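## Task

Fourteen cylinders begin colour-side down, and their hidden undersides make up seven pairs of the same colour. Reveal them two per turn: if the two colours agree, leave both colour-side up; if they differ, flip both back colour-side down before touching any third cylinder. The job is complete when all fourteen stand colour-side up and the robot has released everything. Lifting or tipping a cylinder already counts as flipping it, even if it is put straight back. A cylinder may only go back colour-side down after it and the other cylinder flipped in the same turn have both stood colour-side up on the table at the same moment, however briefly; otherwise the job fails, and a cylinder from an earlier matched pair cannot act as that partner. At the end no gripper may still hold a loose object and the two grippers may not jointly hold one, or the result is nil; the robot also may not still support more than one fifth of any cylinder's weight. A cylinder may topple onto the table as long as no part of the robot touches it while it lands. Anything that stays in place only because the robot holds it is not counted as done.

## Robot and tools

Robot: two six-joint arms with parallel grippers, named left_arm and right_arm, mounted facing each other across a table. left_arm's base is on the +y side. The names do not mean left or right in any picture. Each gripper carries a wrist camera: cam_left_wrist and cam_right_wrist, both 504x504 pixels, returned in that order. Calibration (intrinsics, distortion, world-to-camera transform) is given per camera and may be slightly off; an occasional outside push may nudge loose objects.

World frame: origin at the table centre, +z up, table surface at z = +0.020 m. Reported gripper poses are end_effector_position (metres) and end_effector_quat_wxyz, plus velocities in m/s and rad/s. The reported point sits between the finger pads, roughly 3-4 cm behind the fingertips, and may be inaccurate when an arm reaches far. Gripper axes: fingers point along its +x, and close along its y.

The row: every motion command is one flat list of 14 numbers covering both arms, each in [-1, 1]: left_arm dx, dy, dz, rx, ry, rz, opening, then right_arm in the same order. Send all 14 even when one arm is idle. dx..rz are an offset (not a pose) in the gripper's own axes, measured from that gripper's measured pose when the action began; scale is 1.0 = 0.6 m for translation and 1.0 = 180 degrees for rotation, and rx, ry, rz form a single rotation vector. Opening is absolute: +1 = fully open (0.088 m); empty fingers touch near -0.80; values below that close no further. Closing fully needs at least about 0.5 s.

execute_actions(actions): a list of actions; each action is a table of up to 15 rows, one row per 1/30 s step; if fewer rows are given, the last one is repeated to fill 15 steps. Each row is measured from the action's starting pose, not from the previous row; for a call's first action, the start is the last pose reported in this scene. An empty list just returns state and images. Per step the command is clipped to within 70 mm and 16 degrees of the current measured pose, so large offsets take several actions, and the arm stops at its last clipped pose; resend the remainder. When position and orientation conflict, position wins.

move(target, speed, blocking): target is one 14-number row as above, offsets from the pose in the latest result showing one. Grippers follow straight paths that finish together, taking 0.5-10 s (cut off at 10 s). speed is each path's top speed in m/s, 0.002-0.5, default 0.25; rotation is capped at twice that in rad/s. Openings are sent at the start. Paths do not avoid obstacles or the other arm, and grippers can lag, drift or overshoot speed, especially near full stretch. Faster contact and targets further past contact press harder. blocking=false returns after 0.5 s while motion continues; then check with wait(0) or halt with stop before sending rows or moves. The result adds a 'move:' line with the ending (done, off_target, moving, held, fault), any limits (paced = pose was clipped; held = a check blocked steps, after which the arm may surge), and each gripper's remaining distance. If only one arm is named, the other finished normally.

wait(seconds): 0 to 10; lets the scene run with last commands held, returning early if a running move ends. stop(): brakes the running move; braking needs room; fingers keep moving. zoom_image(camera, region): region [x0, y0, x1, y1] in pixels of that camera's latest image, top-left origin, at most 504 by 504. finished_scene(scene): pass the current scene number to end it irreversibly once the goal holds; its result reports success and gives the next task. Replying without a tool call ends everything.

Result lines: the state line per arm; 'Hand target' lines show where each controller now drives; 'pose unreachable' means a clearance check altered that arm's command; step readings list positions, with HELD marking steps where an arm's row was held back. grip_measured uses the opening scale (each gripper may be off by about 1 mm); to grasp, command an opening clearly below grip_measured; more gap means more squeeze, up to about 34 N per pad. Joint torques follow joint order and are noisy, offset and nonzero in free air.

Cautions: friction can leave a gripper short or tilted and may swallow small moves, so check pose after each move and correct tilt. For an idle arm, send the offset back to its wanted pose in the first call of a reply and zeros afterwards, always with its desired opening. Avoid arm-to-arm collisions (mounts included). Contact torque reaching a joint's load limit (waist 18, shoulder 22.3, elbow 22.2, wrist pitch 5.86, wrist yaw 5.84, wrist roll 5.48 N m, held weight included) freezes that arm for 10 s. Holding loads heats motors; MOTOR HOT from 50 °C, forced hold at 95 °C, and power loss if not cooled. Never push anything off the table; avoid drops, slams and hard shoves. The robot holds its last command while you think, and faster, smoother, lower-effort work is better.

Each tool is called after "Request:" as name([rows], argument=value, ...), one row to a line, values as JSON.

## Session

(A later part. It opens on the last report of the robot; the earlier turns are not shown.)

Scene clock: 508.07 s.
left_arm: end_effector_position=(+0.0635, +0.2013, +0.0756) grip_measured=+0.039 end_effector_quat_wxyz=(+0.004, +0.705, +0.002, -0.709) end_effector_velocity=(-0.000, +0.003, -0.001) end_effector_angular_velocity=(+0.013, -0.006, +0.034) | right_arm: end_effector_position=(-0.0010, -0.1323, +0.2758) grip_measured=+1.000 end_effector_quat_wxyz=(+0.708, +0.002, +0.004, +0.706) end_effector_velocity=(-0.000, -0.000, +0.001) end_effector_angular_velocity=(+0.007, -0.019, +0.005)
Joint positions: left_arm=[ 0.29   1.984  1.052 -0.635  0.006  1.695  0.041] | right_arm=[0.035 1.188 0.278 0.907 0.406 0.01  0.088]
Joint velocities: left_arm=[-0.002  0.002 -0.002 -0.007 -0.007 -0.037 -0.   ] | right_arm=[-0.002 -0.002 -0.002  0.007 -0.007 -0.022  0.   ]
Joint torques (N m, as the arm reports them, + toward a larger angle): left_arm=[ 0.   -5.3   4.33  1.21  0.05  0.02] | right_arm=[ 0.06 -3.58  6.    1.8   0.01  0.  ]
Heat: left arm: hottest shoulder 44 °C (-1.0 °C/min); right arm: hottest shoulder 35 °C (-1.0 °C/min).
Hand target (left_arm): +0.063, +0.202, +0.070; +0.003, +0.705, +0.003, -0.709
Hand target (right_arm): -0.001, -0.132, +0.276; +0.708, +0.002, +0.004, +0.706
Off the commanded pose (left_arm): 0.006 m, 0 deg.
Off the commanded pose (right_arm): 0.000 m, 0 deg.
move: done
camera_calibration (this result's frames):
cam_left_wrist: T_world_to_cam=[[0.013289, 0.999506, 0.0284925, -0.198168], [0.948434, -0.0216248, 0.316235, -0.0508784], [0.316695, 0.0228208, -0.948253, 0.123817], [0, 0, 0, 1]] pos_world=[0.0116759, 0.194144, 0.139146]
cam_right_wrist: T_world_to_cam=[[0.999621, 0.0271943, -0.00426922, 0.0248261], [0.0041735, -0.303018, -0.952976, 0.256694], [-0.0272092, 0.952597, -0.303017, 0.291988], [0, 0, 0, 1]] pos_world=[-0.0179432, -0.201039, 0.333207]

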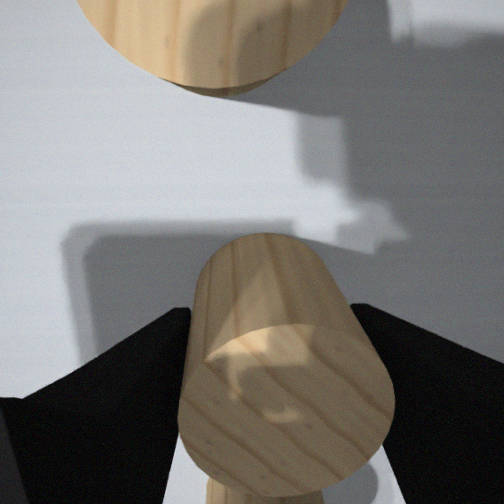

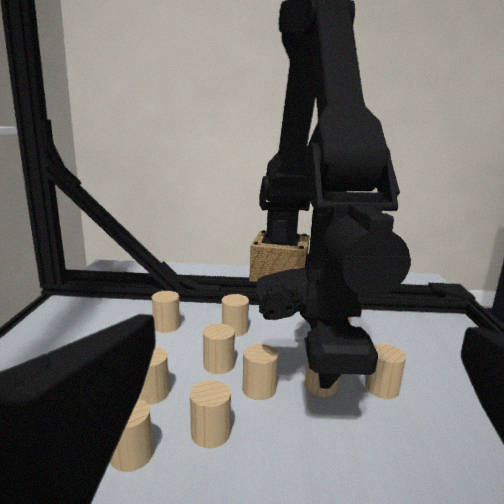

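MAGENTA at (0.0625,0.201).

Request:
execute_actions([
  [[0,0,0,0,0,0,0.5,0,0,0,0,0,0,1]],
])

Request:
move(target=[-0.13,0,0,0,0,0,0.5, 0,0,0,0,0,0,1], speed=0.15)

Request:
move(target=[-0.008,0.022,0.127,0,0.002,0.004,0.5, 0,0,0,0,0,0,1], speed=0.3)

Scene clock: 510.53 s.
left_arm: end_effector_position=(+0.0635, +0.2013, +0.0754) grip_measured=+0.493 end_effector_quat_wxyz=(+0.005, +0.705, +0.001, -0.709) end_effector_velocity=(-0.002, +0.002, +0.000) end_effector_angular_velocity=(+0.008, -0.006, +0.015) | right_arm: end_effector_position=(-0.0010, -0.1323, +0.2758) grip_measured=+1.000 end_effector_quat_wxyz=(+0.708, +0.002, +0.004, +0.706) end_effector_velocity=(-0.000, -0.000, +0.001) end_effector_angular_velocity=(+0.007, -0.004, +0.005)
Joint positions: left_arm=[ 0.29   1.984  1.05  -0.633  0.006  1.695  0.063] | right_arm=[0.035 1.188 0.278 0.907 0.406 0.01  0.088]
Joint velocities: left_arm=[-0.007 -0.002 -0.002 -0.007 -0.007 -0.022  0.003] | right_arm=[-0.002 -0.002 -0.002  0.007 -0.007 -0.007  0.   ]
Joint torques (N m, as the arm reports them, + toward a larger angle): left_arm=[ 0.05 -6.63  4.8   0.05  0.06  0.  ] | right_arm=[ 0.06 -3.6   6.03  1.79  0.   -0.01]
Heat: left arm: hottest shoulder 44 °C (-1.0 °C/min); right arm: hottest shoulder 35 °C (-1.0 °C/min).
Hand target (left_arm): +0.064, +0.201, +0.076; +0.004, +0.705, +0.002, -0.709
Hand target (right_arm): -0.001, -0.132, +0.276; +0.708, +0.002, +0.004, +0.706
Off the commanded pose (left_arm): 0.000 m, 0 deg.
Off the commanded pose (right_arm): 0.000 m, 0 deg.
Step readings (end_effector_position):
0: left_arm (+0.0636, +0.2008, +0.0755) | right_arm (-0.0010, -0.1323, +0.2758)
1: left_arm (+0.0636, +0.2008, +0.0755) | right_arm (-0.0010, -0.1323, +0.2758)
2: left_arm (+0.0636, +0.2008, +0.0755) | right_arm (-0.0010, -0.1323, +0.2758)
4: left_arm (+0.0636, +0.2006, +0.0755) | right_arm (-0.0010, -0.1323, +0.2758)
8: left_arm (+0.0636, +0.2009, +0.0754) | right_arm (-0.0010, -0.1323, +0.2758)
15: end_effector_position above
camera_calibration (this result's frames):
cam_left_wrist: T_world_to_cam=[[0.0132848, 0.999537, 0.0273608, -0.198018], [0.948386, -0.021266, 0.316404, -0.0508999], [0.316839, 0.0217452, -0.94823, 0.123812], [0, 0, 0, 1]] pos_world=[0.0116749, 0.194151, 0.138925]
cam_right_wrist: T_world_to_cam=[[0.999621, 0.0271943, -0.00426922, 0.0248261], [0.0041735, -0.303018, -0.952976, 0.256694], [-0.0272092, 0.952597, -0.303017, 0.291988], [0, 0, 0, 1]] pos_world=[-0.0179432, -0.201039, 0.333207]

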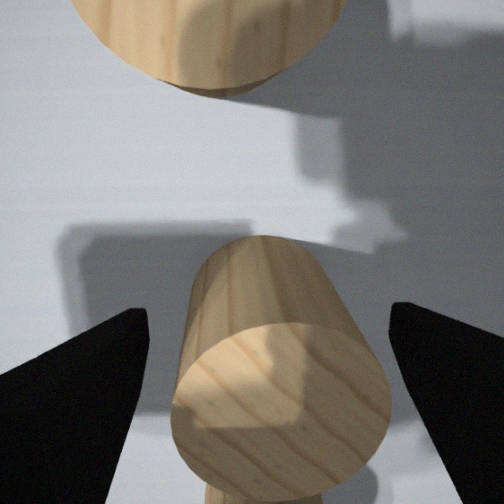

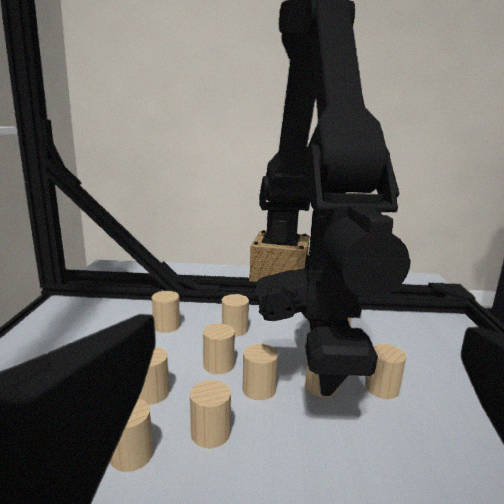

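Scene clock: 511.50 s.
left_arm: end_effector_position=(+0.0631, +0.2043, +0.1475) grip_measured=+0.500 end_effector_quat_wxyz=(-0.001, +0.704, +0.007, -0.710) end_effector_velocity=(+0.002, +0.002, +0.004) end_effector_angular_velocity=(+0.010, -0.021, +0.005) | right_arm: end_effector_position=(-0.0010, -0.1323, +0.2758) grip_measured=+1.000 end_effector_quat_wxyz=(+0.708, +0.002, +0.004, +0.706) end_effector_velocity=(+0.002, -0.000, +0.001) end_effector_angular_velocity=(+0.007, -0.004, -0.010)
Joint positions: left_arm=[ 0.29   1.839  1.183 -0.927  0.006  1.695  0.063] | right_arm=[0.035 1.188 0.278 0.907 0.406 0.01  0.088]
Joint velocities: left_arm=[-0.002 -0.007  0.007 -0.022 -0.022 -0.007 -0.   ] | right_arm=[-0.002 -0.002 -0.002  0.007  0.007 -0.007  0.   ]
Joint torques (N m, as the arm reports them, + toward a larger angle): left_arm=[ 0.05 -7.53  6.54 -0.07  0.06  0.01] | right_arm=[ 0.06 -3.6   5.99  1.79  0.01  0.  ]
Heat: left arm: hottest shoulder 44 °C (-2.0 °C/min); right arm: hottest shoulder 35 °C (-1.0 °C/min).
Hand target (left_arm): +0.064, +0.201, +0.153; +0.005, +0.705, +0.001, -0.709
Hand target (right_arm): -0.001, -0.132, +0.276; +0.708, +0.002, +0.004, +0.706
Off the commanded pose (left_arm): 0.007 m, 1 deg.
Off the commanded pose (right_arm): 0.000 m, 0 deg.
move: done
camera_calibration (this result's frames):
cam_left_wrist: T_world_to_cam=[[0.0133664, 0.998927, 0.0443324, -0.205379], [0.949104, -0.0266278, 0.313835, -0.0718268], [0.314679, 0.0378812, -0.948442, 0.189082], [0, 0, 0, 1]] pos_world=[0.0114162, 0.196084, 0.21098]
cam_right_wrist: T_world_to_cam=[[0.999621, 0.0271943, -0.00426922, 0.0248261], [0.0041735, -0.303018, -0.952976, 0.256694], [-0.0272092, 0.952597, -0.303017, 0.291988], [0, 0, 0, 1]] pos_world=[-0.0179432, -0.201039, 0.333207]

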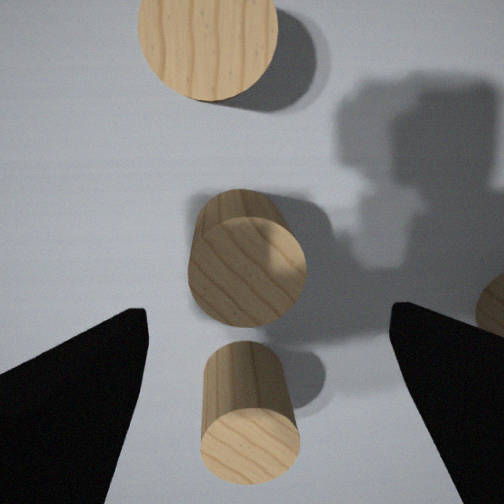

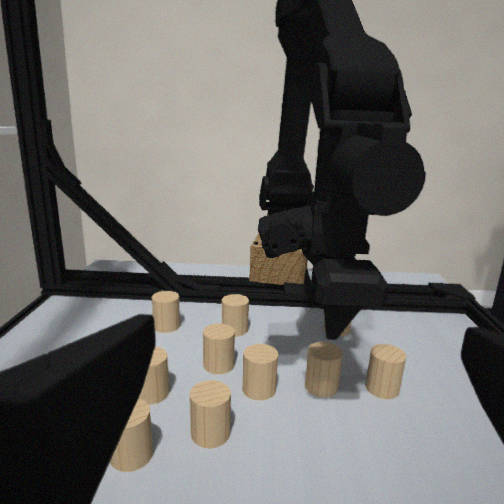

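Scene clock: 512.30 s.
left_arm: end_effector_position=(-0.0120, +0.1927, +0.1523) grip_measured=+0.500 end_effector_quat_wxyz=(+0.002, +0.705, +0.003, -0.709) end_effector_velocity=(-0.003, -0.001, +0.002) end_effector_angular_velocity=(-0.003, -0.007, +0.024) | right_arm: end_effector_position=(-0.0010, -0.1323, +0.2758) grip_measured=+1.000 end_effector_quat_wxyz=(+0.708, +0.002, +0.004, +0.706) end_effector_velocity=(+0.001, -0.000, -0.002) end_effector_angular_velocity=(-0.007, -0.010, +0.000)
Joint positions: left_arm=[ 0.057  1.859  1.23  -0.941  0.006  1.463  0.063] | right_arm=[0.035 1.188 0.278 0.907 0.406 0.01  0.088]
Joint velocities: left_arm=[-0.012 -0.002  0.007 -0.007 -0.007 -0.037 -0.   ] | right_arm=[-0.007 -0.002 -0.002 -0.007 -0.007 -0.007  0.   ]
Joint torques (N m, as the arm reports them, + toward a larger angle): left_arm=[-0.31 -5.85  6.58  0.    0.   -0.12] | right_arm=[ 0.06 -3.57  6.02  1.8   0.01  0.  ]
Heat: left arm: hottest shoulder 44 °C (-2.0 °C/min); right arm: hottest shoulder 35 °C (-1.0 °C/min).
Hand target (left_arm): -0.013, +0.191, +0.152; +0.003, +0.706, +0.003, -0.708
Hand target (right_arm): -0.001, -0.132, +0.276; +0.708, +0.002, +0.004, +0.706
Off the commanded pose (left_arm): 0.003 m, 0 deg.
Off the commanded pose (right_arm): 0.000 m, 0 deg.
move: done
camera_calibration (this result's frames):
cam_left_wrist: T_world_to_cam=[[0.0148315, 0.999363, 0.0324454, -0.191274], [0.948543, -0.0243273, 0.315713, -0.00310485], [0.316302, 0.0260933, -0.9483, 0.220002], [0, 0, 0, 1]] pos_world=[-0.0638052, 0.185336, 0.215814]
cam_right_wrist: T_world_to_cam=[[0.999621, 0.0271943, -0.00426922, 0.0248261], [0.0041735, -0.303018, -0.952976, 0.256694], [-0.0272092, 0.952597, -0.303017, 0.291988], [0, 0, 0, 1]] pos_world=[-0.0179432, -0.201039, 0.333207]

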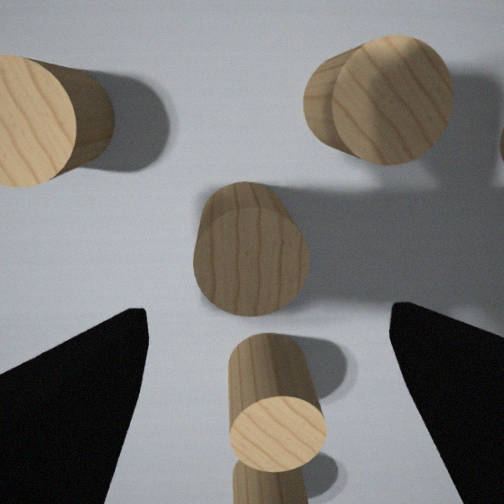

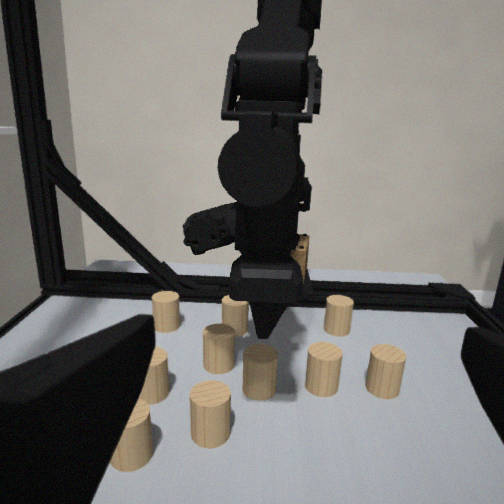

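Request:
move(target=[0.135,0.003,0.006,0,0,0,0.5, 0,0,0,0,0,0,1], speed=0.07)

Request:
execute_actions([
  [[0,0,0,0,0,0,-0.3,0,0,0,0,0,0,1]],
  [[0,0,0,0,0,0,-0.3,0,0,0,0,0,0,1]],
])

Request:
move(target=[-0.13,0,0,0,0,0,-0.3, 0,0,0,0,0,0,1], speed=0.15)

Request:
move(target=[-0.218,0.32,-0.018,0,0,0.507,-0.3, 0,0,0,0,0,0,1], speed=0.4)

Scene clock: 516.60 s.
left_arm: end_effector_position=(-0.0149, +0.1892, +0.0749) grip_measured=+0.500 end_effector_quat_wxyz=(+0.005, +0.705, -0.001, -0.709) end_effector_velocity=(+0.003, +0.007, -0.001) end_effector_angular_velocity=(+0.024, -0.025, +0.020) | right_arm: end_effector_position=(-0.0010, -0.1323, +0.2758) grip_measured=+1.000 end_effector_quat_wxyz=(+0.708, +0.002, +0.004, +0.706) end_effector_velocity=(+0.001, -0.001, +0.001) end_effector_angular_velocity=(+0.007, +0.010, -0.005)
Joint positions: left_arm=[ 0.049  2.017  1.098 -0.644  0.006  1.457  0.063] | right_arm=[0.035 1.188 0.278 0.907 0.406 0.01  0.088]
Joint velocities: left_arm=[-0.002 -0.002 -0.007 -0.022 -0.022 -0.022 -0.   ] | right_arm=[ 0.002 -0.002 -0.002  0.007  0.007  0.007  0.   ]
Joint torques (N m, as the arm reports them, + toward a larger angle): left_arm=[-0.23 -6.03  4.3   0.45  0.05 -0.08] | right_arm=[ 0.07 -3.64  6.04  1.78  0.01  0.  ]
Heat: left arm: hottest shoulder 43 °C (-3.0 °C/min); right arm: hottest shoulder 35 °C (-1.0 °C/min).
Hand target (left_arm): -0.016, +0.191, +0.071; +0.002, +0.705, +0.003, -0.709
Hand target (right_arm): -0.001, -0.132, +0.276; +0.708, +0.002, +0.004, +0.706
Off the commanded pose (left_arm): 0.004 m, 1 deg.
Off the commanded pose (right_arm): 0.000 m, 0 deg.
move: done
camera_calibration (this result's frames):
cam_left_wrist: T_world_to_cam=[[0.0160019, 0.99959, 0.0237489, -0.184608], [0.948812, -0.0226736, 0.315027, 0.0237391], [0.315436, 0.0174923, -0.948786, 0.149263], [0, 0, 0, 1]] pos_world=[-0.0666528, 0.18246, 0.138524]
cam_right_wrist: T_world_to_cam=[[0.999621, 0.0271943, -0.00426922, 0.0248261], [0.0041735, -0.303018, -0.952976, 0.256694], [-0.0272092, 0.952597, -0.303017, 0.291988], [0, 0, 0, 1]] pos_world=[-0.0179432, -0.201039, 0.333207]

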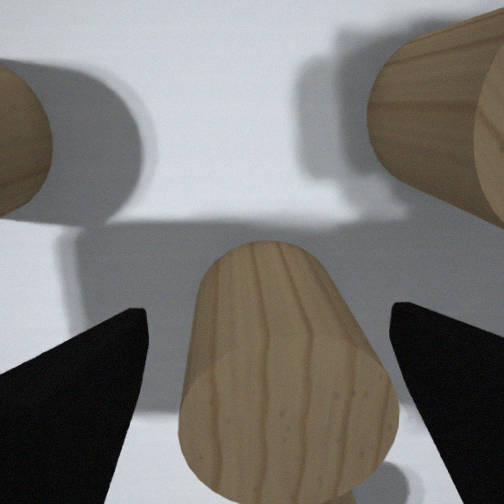

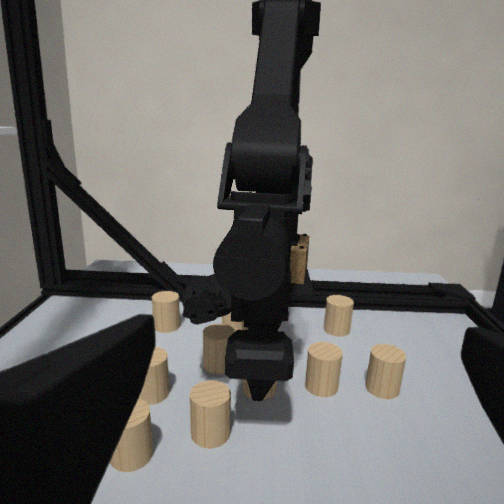

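Scene clock: 517.60 s.
left_arm: end_effector_position=(-0.0149, +0.1893, +0.0749) grip_measured=+0.036 end_effector_quat_wxyz=(+0.005, +0.705, -0.001, -0.709) end_effector_velocity=(+0.002, +0.002, +0.000) end_effector_angular_velocity=(+0.007, -0.008, +0.010) | right_arm: end_effector_position=(-0.0010, -0.1323, +0.2758) grip_measured=+1.000 end_effector_quat_wxyz=(+0.708, +0.002, +0.004, +0.706) end_effector_velocity=(-0.002, -0.001, -0.002) end_effector_angular_velocity=(-0.007, -0.010, +0.010)
Joint positions: left_arm=[ 0.049  2.017  1.098 -0.644  0.006  1.457  0.041] | right_arm=[0.035 1.188 0.278 0.907 0.406 0.01  0.088]
Joint velocities: left_arm=[ 0.002 -0.002 -0.002 -0.007 -0.007 -0.007 -0.   ] | right_arm=[ 0.002 -0.002 -0.002 -0.007 -0.007 -0.007  0.   ]
Joint torques (N m, as the arm reports them, + toward a larger angle): left_arm=[-0.03 -6.69  4.89  0.24  0.07  0.  ] | right_arm=[ 0.05 -3.61  6.01  1.78 -0.01  0.  ]
Heat: left arm: hottest shoulder 43 °C (-3.1 °C/min); right arm: hottest shoulder 34 °C (-1.0 °C/min).
Hand target (left_arm): -0.015, +0.189, +0.075; +0.005, +0.705, -0.001, -0.709
Hand target (right_arm): -0.001, -0.132, +0.276; +0.708, +0.002, +0.004, +0.706
Off the commanded pose (left_arm): 0.000 m, 0 deg.
Off the commanded pose (right_arm): 0.000 m, 0 deg.
Step readings (end_effector_position; steps 1 to 15: 1st action; 16 to 30: 2nd action):
0: left_arm (-0.0149, +0.1892, +0.0749) | right_arm (-0.0010, -0.1323, +0.2758)
1: left_arm (-0.0149, +0.1892, +0.0749) | right_arm (-0.0010, -0.1323, +0.2758)
2: left_arm (-0.0149, +0.1892, +0.0749) | right_arm (-0.0010, -0.1323, +0.2758)
4: left_arm (-0.0149, +0.1893, +0.0749) | right_arm (-0.0010, -0.1323, +0.2758)
8: left_arm (-0.0149, +0.1893, +0.0749) | right_arm (-0.0010, -0.1323, +0.2758)
15: left_arm (-0.0149, +0.1893, +0.0749) | right_arm (-0.0010, -0.1323, +0.2758)
16: left_arm (-0.0149, +0.1893, +0.0749) | right_arm (-0.0010, -0.1323, +0.2758)
17: left_arm (-0.0149, +0.1893, +0.0749) | right_arm (-0.0010, -0.1323, +0.2758)
19: left_arm (-0.0149, +0.1893, +0.0749) | right_arm (-0.0010, -0.1323, +0.2758)
23: left_arm (-0.0149, +0.1893, +0.0749) | right_arm (-0.0010, -0.1323, +0.2758)
30: end_effector_position above
camera_calibration (this result's frames):
cam_left_wrist: T_world_to_cam=[[0.0160009, 0.999581, 0.0241287, -0.184718], [0.948799, -0.0227931, 0.315057, 0.0237529], [0.315475, 0.0178521, -0.948766, 0.149189], [0, 0, 0, 1]] pos_world=[-0.0666465, 0.182518, 0.138519]
cam_right_wrist: T_world_to_cam=[[0.999621, 0.0271943, -0.00426922, 0.0248261], [0.0041735, -0.303018, -0.952976, 0.256694], [-0.0272092, 0.952597, -0.303017, 0.291988], [0, 0, 0, 1]] pos_world=[-0.0179432, -0.201039, 0.333207]

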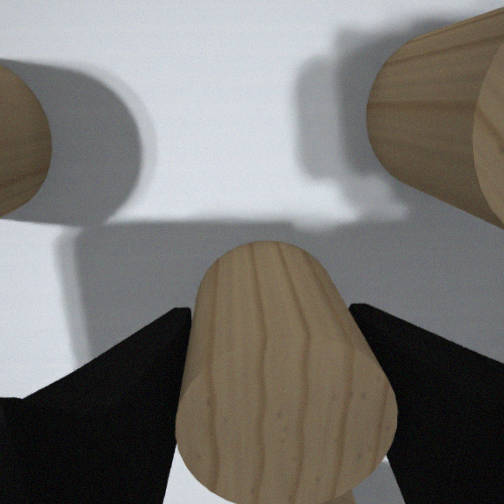

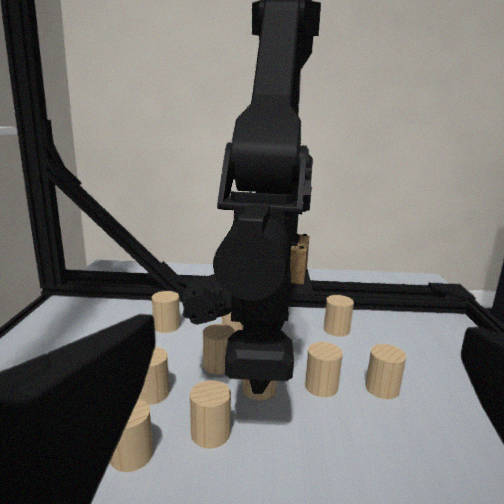

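Scene clock: 518.57 s.
left_arm: end_effector_position=(-0.0145, +0.1931, +0.1461) grip_measured=+0.036 end_effector_quat_wxyz=(-0.002, +0.706, +0.006, -0.709) end_effector_velocity=(+0.003, +0.002, +0.002) end_effector_angular_velocity=(+0.010, -0.023, -0.010) | right_arm: end_effector_position=(-0.0010, -0.1323, +0.2758) grip_measured=+1.000 end_effector_quat_wxyz=(+0.708, +0.002, +0.004, +0.706) end_effector_velocity=(-0.000, -0.000, -0.002) end_effector_angular_velocity=(-0.007, -0.010, +0.005)
Joint positions: left_arm=[ 0.049  1.877  1.226 -0.932  0.006  1.457  0.041] | right_arm=[0.035 1.188 0.278 0.907 0.406 0.01  0.088]
Joint velocities: left_arm=[-0.002 -0.002  0.007 -0.022 -0.022  0.007  0.   ] | right_arm=[-0.002 -0.002 -0.002 -0.007 -0.007 -0.007  0.   ]
Joint torques (N m, as the arm reports them, + toward a larger angle): left_arm=[-0.03 -7.89  6.73 -0.02  0.04  0.  ] | right_arm=[ 0.07 -3.62  6.03  1.79  0.   -0.01]
Heat: left arm: hottest shoulder 43 °C (-3.0 °C/min); right arm: hottest shoulder 34 °C (-1.0 °C/min).
Hand target (left_arm): -0.015, +0.190, +0.153; +0.005, +0.705, -0.001, -0.709
Hand target (right_arm): -0.001, -0.132, +0.276; +0.708, +0.002, +0.004, +0.706
Off the commanded pose (left_arm): 0.008 m, 1 deg.
Off the commanded pose (right_arm): 0.000 m, 0 deg.
move: done
camera_calibration (this result's frames):
cam_left_wrist: T_world_to_cam=[[0.0159282, 0.99891, 0.0438698, -0.192993], [0.948124, -0.0290215, 0.316574, 0.00199331], [0.317502, 0.0365515, -0.947553, 0.212769], [0, 0, 0, 1]] pos_world=[-0.0663704, 0.185064, 0.209445]
cam_right_wrist: T_world_to_cam=[[0.999621, 0.0271943, -0.00426922, 0.0248261], [0.0041735, -0.303018, -0.952976, 0.256694], [-0.0272092, 0.952597, -0.303017, 0.291988], [0, 0, 0, 1]] pos_world=[-0.0179432, -0.201039, 0.333207]

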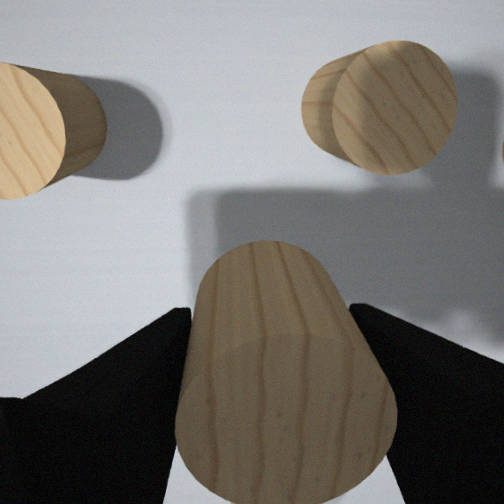

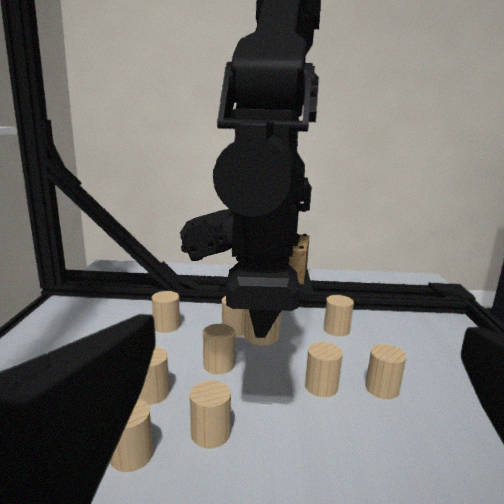

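Scene clock: 521.13 s.
left_arm: end_effector_position=(-0.0035, +0.0030, +0.2725) grip_measured=+0.034 end_effector_quat_wxyz=(+0.500, +0.500, -0.499, -0.501) end_effector_velocity=(-0.002, -0.001, -0.000) end_effector_angular_velocity=(-0.012, +0.023, -0.010) | right_arm: end_effector_position=(-0.0009, -0.1323, +0.2760) grip_measured=+1.000 end_effector_quat_wxyz=(+0.708, +0.002, +0.004, +0.706) end_effector_velocity=(-0.000, -0.000, -0.002) end_effector_angular_velocity=(-0.007, -0.010, +0.005)
Joint positions: left_arm=[ 0.088  1.98   0.931  1.049 -0.069  1.569  0.041] | right_arm=[0.035 1.187 0.278 0.907 0.406 0.01  0.088]
Joint velocities: left_arm=[-0.002  0.012  0.002  0.022  0.007 -0.022 -0.   ] | right_arm=[-0.002 -0.002 -0.002 -0.007 -0.007 -0.007  0.   ]
Joint torques (N m, as the arm reports them, + toward a larger angle): left_arm=[ 0.29 -6.84  7.04  2.15  0.14  0.05] | right_arm=[ 0.04 -3.62  6.    1.79  0.   -0.01]
Heat: left arm: hottest shoulder 44 °C (-2.0 °C/min); right arm: hottest elbow 35 °C (+0.0 °C/min).
Hand target (left_arm): -0.003, +0.000, +0.275; +0.502, +0.497, -0.503, -0.498
Hand target (right_arm): -0.001, -0.132, +0.276; +0.708, +0.002, +0.004, +0.706
Off the commanded pose (left_arm): 0.004 m, 1 deg.
Off the commanded pose (right_arm): 0.000 m, 0 deg.
move: done
camera_calibration (this result's frames):
cam_left_wrist: T_world_to_cam=[[0.0196046, 0.03298, -0.999264, 0.278329], [0.946601, 0.321086, 0.0291686, 0.0233567], [0.321811, -0.946476, -0.0249242, 0.0876152], [0, 0, 0, 1]] pos_world=[-0.0557615, 0.0662469, 0.279626]
cam_right_wrist: T_world_to_cam=[[0.99962, 0.0271959, -0.00440952, 0.0248532], [0.00403065, -0.302684, -0.953082, 0.25687], [-0.0272546, 0.952703, -0.302679, 0.291973], [0, 0, 0, 1]] pos_world=[-0.0179215, -0.201089, 0.333302]

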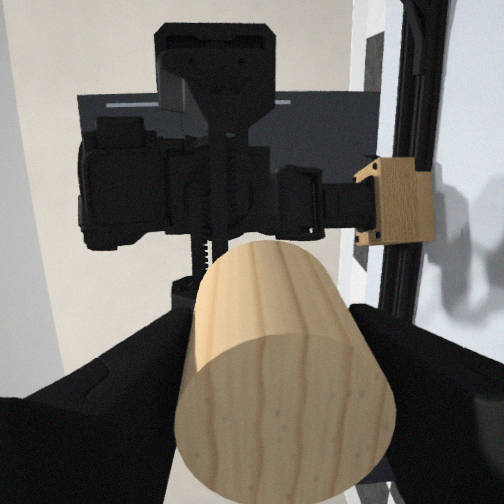

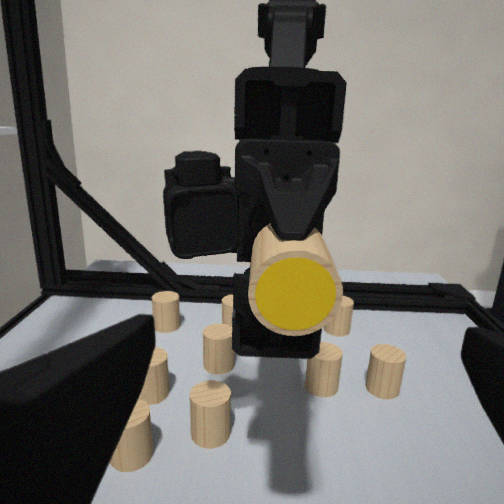

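Request:
move(target=[0,0,0,0,0,0,-0.3, 0.149,0,-0.009,-0.002,0,0.001,1], speed=0.1)

Request:
execute_actions([
  [[0,0,0,0,0,0,-0.3,0,0,0,0,0,0,-0.3]],
  [[0,0,0,0,0,0,-0.3,0,0,0,0,0,0,-0.3]],
  [[0,0,0,0,0,0,1,0,0,0,0,0,0,-0.3]],
])

Request:
move(target=[-0.1,0,0,0.002,0.002,0,1, -0.1,0,0,0,0,0,-0.3], speed=0.15)

Request:
move(target=[-0.234,-0.196,-0.241,0,0,-0.496,0.5, 0,0.048,-0.195,0,0.505,0,-0.3], speed=0.4)

Scene clock: 527.33 s.
left_arm: end_effector_position=(-0.0036, +0.0028, +0.2722) grip_measured=+0.033 end_effector_quat_wxyz=(+0.500, +0.500, -0.499, -0.501) end_effector_velocity=(-0.000, +0.001, -0.001) end_effector_angular_velocity=(+0.007, +0.007, +0.005) | right_arm: end_effector_position=(-0.0007, -0.0464, +0.2702) grip_measured=+1.000 end_effector_quat_wxyz=(+0.707, +0.002, +0.004, +0.707) end_effector_velocity=(-0.001, +0.002, -0.005) end_effector_angular_velocity=(-0.021, -0.013, +0.015)
Joint positions: left_arm=[ 0.088  1.982  0.931  1.05  -0.069  1.569  0.041] | right_arm=[-0.093  1.588  0.546  1.038  0.275  0.009  0.088]
Joint velocities: left_arm=[-0.002 -0.002 -0.002 -0.007 -0.007 -0.007  0.   ] | right_arm=[-0.007  0.007  0.007 -0.022 -0.022 -0.007  0.   ]
Joint torques (N m, as the arm reports them, + toward a larger angle): left_arm=[-0.06 -7.71  5.89  1.73  0.02 -0.03] | right_arm=[-0.19 -4.95  6.87  1.97 -0.13 -0.18]
Heat: left arm: hottest shoulder 44 °C (-1.0 °C/min); right arm: hottest elbow 35 °C (+0.0 °C/min).
Hand target (left_arm): -0.004, +0.003, +0.273; +0.500, +0.500, -0.499, -0.501
Hand target (right_arm): -0.001, -0.043, +0.270; +0.707, +0.000, +0.002, +0.707
Off the commanded pose (left_arm): 0.000 m, 0 deg.
Off the commanded pose (right_arm): 0.003 m, 0 deg.
move: done
camera_calibration (this result's frames):
cam_left_wrist: T_world_to_cam=[[0.0196046, 0.03298, -0.999264, 0.278044], [0.946601, 0.321086, 0.0291686, 0.0234539], [0.321811, -0.946476, -0.0249242, 0.0873958], [0, 0, 0, 1]] pos_world=[-0.0557774, 0.0660174, 0.279333]
cam_right_wrist: T_world_to_cam=[[0.999559, 0.0294831, -0.00341111, 0.0220511], [0.0057, -0.303484, -0.95282, 0.277313], [-0.0291273, 0.95238, -0.303518, 0.208618], [0, 0, 0, 1]] pos_world=[-0.0175456, -0.115174, 0.327624]

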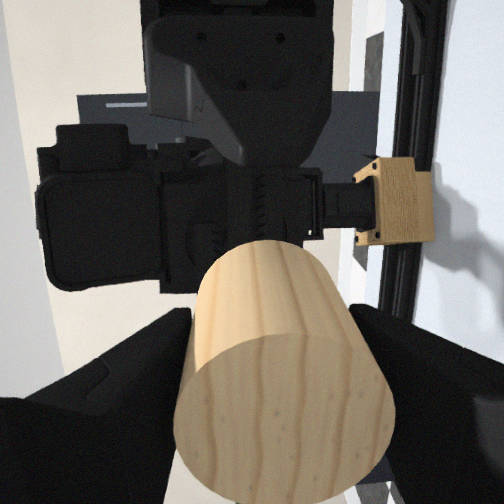

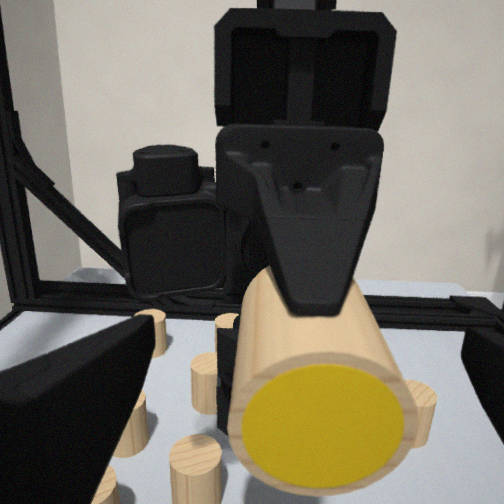

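Scene clock: 528.83 s.
left_arm: end_effector_position=(-0.0036, +0.0028, +0.2722) grip_measured=+1.000 end_effector_quat_wxyz=(+0.500, +0.500, -0.499, -0.501) end_effector_velocity=(-0.003, +0.001, -0.002) end_effector_angular_velocity=(+0.017, +0.006, +0.000) | right_arm: end_effector_position=(-0.0007, -0.0463, +0.2702) grip_measured=+0.026 end_effector_quat_wxyz=(+0.707, +0.002, +0.004, +0.707) end_effector_velocity=(-0.002, -0.000, +0.002) end_effector_angular_velocity=(+0.007, -0.020, +0.020)
Joint positions: left_arm=[ 0.088  1.982  0.931  1.05  -0.069  1.569  0.088] | right_arm=[-0.093  1.588  0.547  1.038  0.275  0.009  0.04 ]
Joint velocities: left_arm=[-0.007 -0.007 -0.002 -0.022 -0.007 -0.007  0.   ] | right_arm=[-0.002 -0.002 -0.002  0.007 -0.022 -0.022 -0.   ]
Joint torques (N m, as the arm reports them, + toward a larger angle): left_arm=[-0.02 -7.49  5.85  1.77  0.   -0.03] | right_arm=[ 0.02 -6.25  5.53  1.83  0.01 -0.01]
Heat: left arm: hottest shoulder 44 °C (-1.0 °C/min); right arm: hottest elbow 35 °C (-1.0 °C/min).
Hand target (left_arm): -0.004, +0.003, +0.272; +0.500, +0.500, -0.499, -0.501
Hand target (right_arm): -0.001, -0.046, +0.270; +0.707, +0.002, +0.004, +0.707
Off the commanded pose (left_arm): 0.000 m, 0 deg.
Off the commanded pose (right_arm): 0.000 m, 0 deg.
Step readings (end_effector_position; steps 1 to 15: 1st action; 16 to 30: 2nd action; 31 to 45: 3rd action):
0: left_arm (-0.0036, +0.0028, +0.2722) | right_arm (-0.0007, -0.0464, +0.2702)
1: left_arm (-0.0036, +0.0028, +0.2722) | right_arm (-0.0007, -0.0464, +0.2701)
2: left_arm (-0.0036, +0.0028, +0.2722) | right_arm (-0.0007, -0.0464, +0.2701)
4: left_arm (-0.0036, +0.0028, +0.2722) | right_arm (-0.0007, -0.0463, +0.2702)
8: left_arm (-0.0036, +0.0028, +0.2722) | right_arm (-0.0007, -0.0463, +0.2702)
15: left_arm (-0.0036, +0.0028, +0.2722) | right_arm (-0.0007, -0.0463, +0.2702)
16: left_arm (-0.0036, +0.0028, +0.2722) | right_arm (-0.0007, -0.0463, +0.2702)
17: left_arm (-0.0036, +0.0028, +0.2722) | right_arm (-0.0007, -0.0463, +0.2702)
19: left_arm (-0.0036, +0.0028, +0.2722) | right_arm (-0.0007, -0.0463, +0.2702)
23: left_arm (-0.0036, +0.0028, +0.2722) | right_arm (-0.0007, -0.0463, +0.2702)
30: left_arm (-0.0036, +0.0028, +0.2722) | right_arm (-0.0007, -0.0463, +0.2702)
31: left_arm (-0.0036, +0.0028, +0.2722) | right_arm (-0.0007, -0.0463, +0.2702)
32: left_arm (-0.0036, +0.0028, +0.2722) | right_arm (-0.0007, -0.0463, +0.2702)
34: left_arm (-0.0036, +0.0028, +0.2722) | right_arm (-0.0007, -0.0463, +0.2702)
38: left_arm (-0.0036, +0.0028, +0.2722) | right_arm (-0.0007, -0.0463, +0.2702)
45: end_effector_position above
camera_calibration (this result's frames):
cam_left_wrist: T_world_to_cam=[[0.0196046, 0.03298, -0.999264, 0.278044], [0.946601, 0.321086, 0.0291686, 0.0234539], [0.321811, -0.946476, -0.0249242, 0.0873958], [0, 0, 0, 1]] pos_world=[-0.0557774, 0.0660174, 0.279333]
cam_right_wrist: T_world_to_cam=[[0.999559, 0.0294831, -0.00341111, 0.0220756], [0.0057, -0.303484, -0.95282, 0.277341], [-0.0291273, 0.95238, -0.303518, 0.208525], [0, 0, 0, 1]] pos_world=[-0.0175729, -0.115077, 0.327623]

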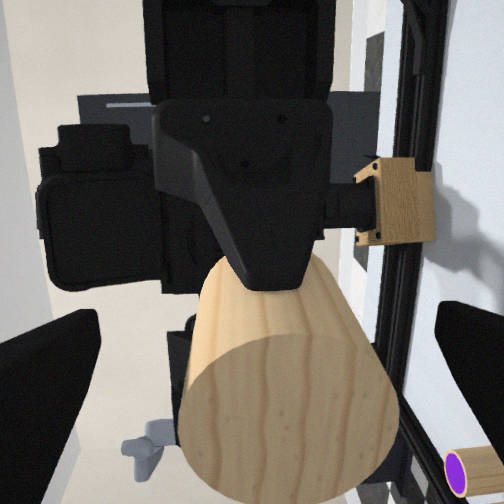

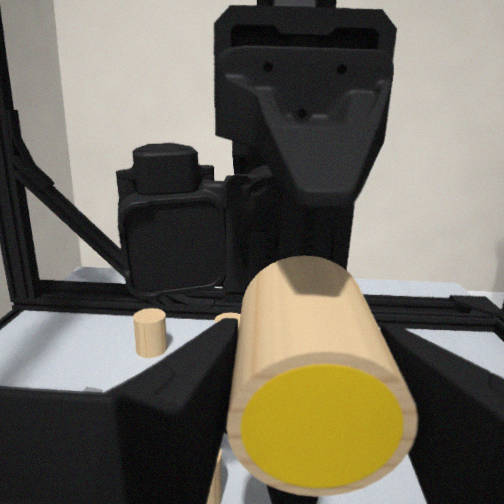

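Scene clock: 529.73 s.
left_arm: end_effector_position=(-0.0038, +0.0606, +0.2685) grip_measured=+1.000 end_effector_quat_wxyz=(+0.498, +0.504, -0.497, -0.502) end_effector_velocity=(+0.000, +0.002, -0.001) end_effector_angular_velocity=(+0.007, +0.007, +0.005) | right_arm: end_effector_position=(-0.0011, -0.1032, +0.2722) grip_measured=+0.026 end_effector_quat_wxyz=(+0.707, +0.003, +0.003, +0.708) end_effector_velocity=(-0.001, -0.004, -0.004) end_effector_angular_velocity=(-0.016, +0.001, +0.010)
Joint positions: left_arm=[ 0.073  1.822  0.679  1.132 -0.087  1.571  0.088] | right_arm=[-0.019  1.354  0.354  1.001  0.348  0.009  0.04 ]
Joint velocities: left_arm=[-0.002 -0.007 -0.007 -0.007 -0.007 -0.007  0.   ] | right_arm=[ 0.002 -0.017 -0.012 -0.022 -0.007  0.007 -0.   ]
Joint torques (N m, as the arm reports them, + toward a larger angle): left_arm=[-0.38 -7.56  4.82  2.01 -0.19  0.06] | right_arm=[ 0.27 -5.55  4.34  1.78  0.14  0.02]
Heat: left arm: hottest shoulder 44 °C (-1.0 °C/min); right arm: hottest elbow 35 °C (-1.0 °C/min).
Hand target (left_arm): -0.004, +0.063, +0.272; +0.500, +0.503, -0.499, -0.498
Hand target (right_arm): -0.001, -0.106, +0.270; +0.707, +0.002, +0.004, +0.707
Off the commanded pose (left_arm): 0.004 m, 1 deg.
Off the commanded pose (right_arm): 0.004 m, 0 deg.
move: done
camera_calibration (this result's frames):
cam_left_wrist: T_world_to_cam=[[0.0230277, 0.0429121, -0.998813, 0.271761], [0.945631, 0.323277, 0.0356906, 0.00332794], [0.324425, -0.945331, -0.0331347, 0.144201], [0, 0, 0, 1]] pos_world=[-0.0561874, 0.12358, 0.276097]
cam_right_wrist: T_world_to_cam=[[0.999533, 0.0302584, -0.00424709, 0.0244698], [0.00503891, -0.300331, -0.953822, 0.262528], [-0.0301366, 0.953355, -0.300343, 0.262465], [0, 0, 0, 1]] pos_world=[-0.0178714, -0.172118, 0.329338]

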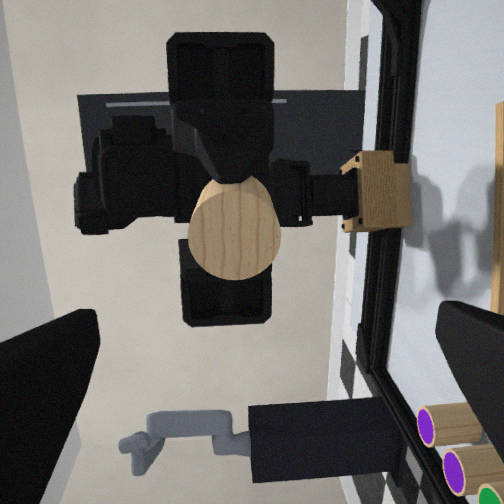

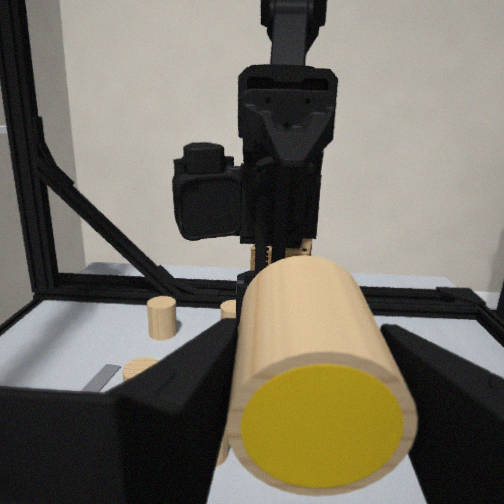

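Scene clock: 532.30 s.
left_arm: end_effector_position=(+0.1378, +0.2036, +0.1530) grip_measured=+0.500 end_effector_quat_wxyz=(+0.007, +0.706, +0.001, -0.708) end_effector_velocity=(+0.001, +0.005, -0.002) end_effector_angular_velocity=(+0.033, -0.011, +0.005) | right_arm: end_effector_position=(-0.0299, -0.1052, +0.1569) grip_measured=+0.025 end_effector_quat_wxyz=(+0.500, -0.501, +0.504, +0.496) end_effector_velocity=(-0.001, +0.001, +0.000) end_effector_angular_velocity=(-0.004, +0.006, +0.005)
Joint positions: left_arm=[ 0.512  1.882  1.263 -0.946  0.006  1.915  0.064] | right_arm=[-0.084  1.96   1.491 -1.11  -0.001  0.292  0.04 ]
Joint velocities: left_arm=[-0.002  0.007  0.002 -0.022 -0.022 -0.007  0.   ] | right_arm=[-0.002  0.007  0.012 -0.007 -0.007 -0.007 -0.   ]
Joint torques (N m, as the arm reports them, + toward a larger angle): left_arm=[ 0.19 -5.96  6.78 -0.02 -0.15  0.09] | right_arm=[-0.21 -7.76  6.94 -0.12 -0.11 -0.12]
Heat: left arm: hottest shoulder 44 °C (-1.0 °C/min); right arm: hottest elbow 35 °C (-2.0 °C/min).
Hand target (left_arm): +0.140, +0.202, +0.153; +0.005, +0.708, +0.002, -0.706
Hand target (right_arm): -0.030, -0.103, +0.155; +0.498, -0.502, +0.505, +0.495
Off the commanded pose (left_arm): 0.003 m, 1 deg.
Off the commanded pose (right_arm): 0.003 m, 1 deg.
move: done
camera_calibration (this result's frames):
cam_left_wrist: T_world_to_cam=[[0.0109507, 0.999649, 0.0241145, -0.202639], [0.947918, -0.0180551, 0.318004, -0.146711], [0.318328, 0.0193762, -0.947783, 0.174056], [0, 0, 0, 1]] pos_world=[0.0858824, 0.196546, 0.216509]
cam_right_wrist: T_world_to_cam=[[0.999625, -0.00274792, -0.0272409, 0.0529939], [0.00578638, -0.951273, 0.308294, -0.114325], [-0.0267607, -0.308337, -0.950901, 0.198387], [0, 0, 0, 1]] pos_world=[-0.0470035, -0.0474385, 0.225336]

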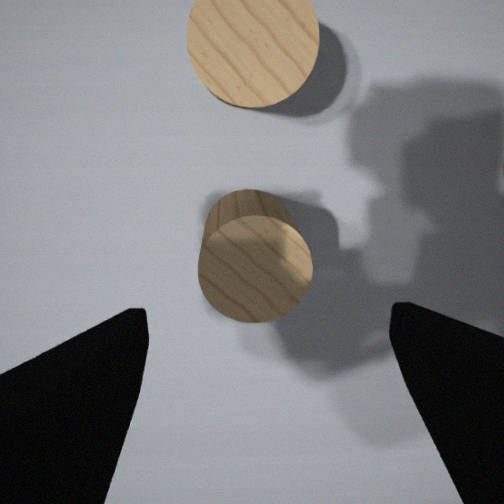

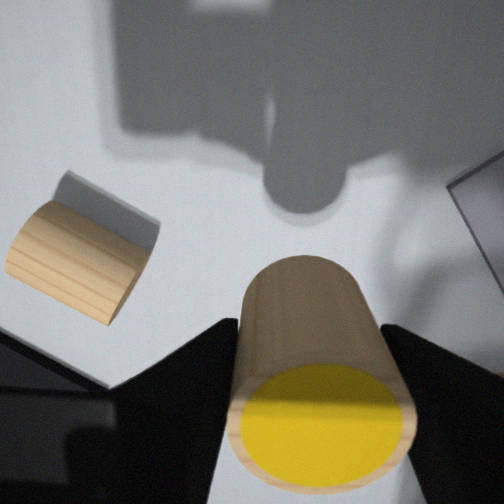

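Request:
execute_actions(actions=[])

Scene clock: 542.70 s.
left_arm: end_effector_position=(+0.1379, +0.2038, +0.1528) grip_measured=+0.500 end_effector_quat_wxyz=(+0.006, +0.706, +0.002, -0.708) end_effector_velocity=(-0.001, +0.002, -0.001) end_effector_angular_velocity=(+0.014, -0.003, +0.005) | right_arm: end_effector_position=(-0.0300, -0.1052, +0.1566) grip_measured=+0.024 end_effector_quat_wxyz=(+0.500, -0.501, +0.504, +0.495) end_effector_velocity=(+0.003, -0.005, -0.001) end_effector_angular_velocity=(-0.028, -0.000, -0.000)
Joint positions: left_arm=[ 0.512  1.883  1.263 -0.947  0.006  1.915  0.063] | right_arm=[-0.084  1.962  1.492 -1.111 -0.001  0.291  0.04 ]
Joint velocities: left_arm=[-0.002  0.002 -0.002 -0.007 -0.007 -0.007 -0.   ] | right_arm=[-0.007  0.002 -0.002 -0.022 -0.007 -0.007 -0.   ]
Joint torques (N m, as the arm reports them, + toward a larger angle): left_arm=[ 0.21 -5.96  6.65  0.01 -0.13  0.11] | right_arm=[-0.19 -7.81  6.96 -0.11 -0.1  -0.12]
Heat: left arm: hottest shoulder 43 °C (-2.0 °C/min); right arm: hottest shoulder 36 °C (+0.0 °C/min).
Hand target (left_arm): +0.140, +0.203, +0.153; +0.005, +0.708, +0.002, -0.706
Hand target (right_arm): -0.030, -0.103, +0.155; +0.498, -0.502, +0.505, +0.495
Off the commanded pose (left_arm): 0.003 m, 1 deg.
Off the commanded pose (right_arm): 0.002 m, 1 deg.
camera_calibration (this result's frames):
cam_left_wrist: T_world_to_cam=[[0.0105749, 0.999605, 0.0260315, -0.203117], [0.948021, -0.0183021, 0.31768, -0.146634], [0.318031, 0.021319, -0.947841, 0.173412], [0, 0, 0, 1]] pos_world=[0.0860093, 0.196656, 0.216237]
cam_right_wrist: T_world_to_cam=[[0.999631, -0.00242285, -0.0270712, 0.0530481], [0.00609476, -0.950672, 0.310139, -0.114435], [-0.0264873, -0.310189, -0.950306, 0.197746], [0, 0, 0, 1]] pos_world=[-0.0470933, -0.0473231, 0.224846]

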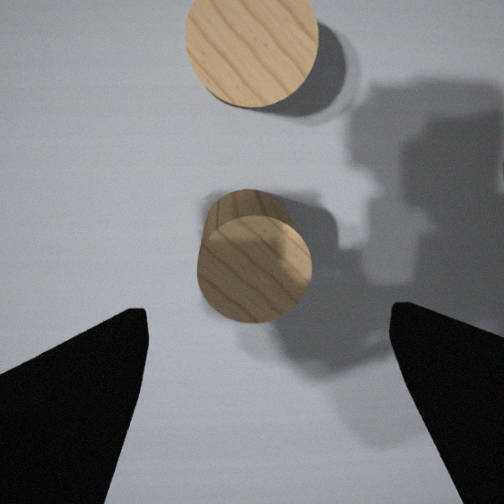

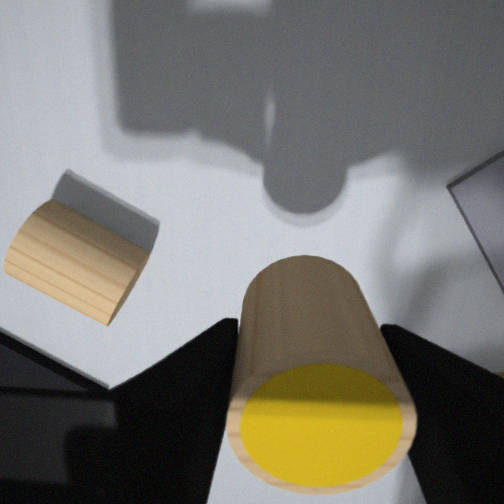

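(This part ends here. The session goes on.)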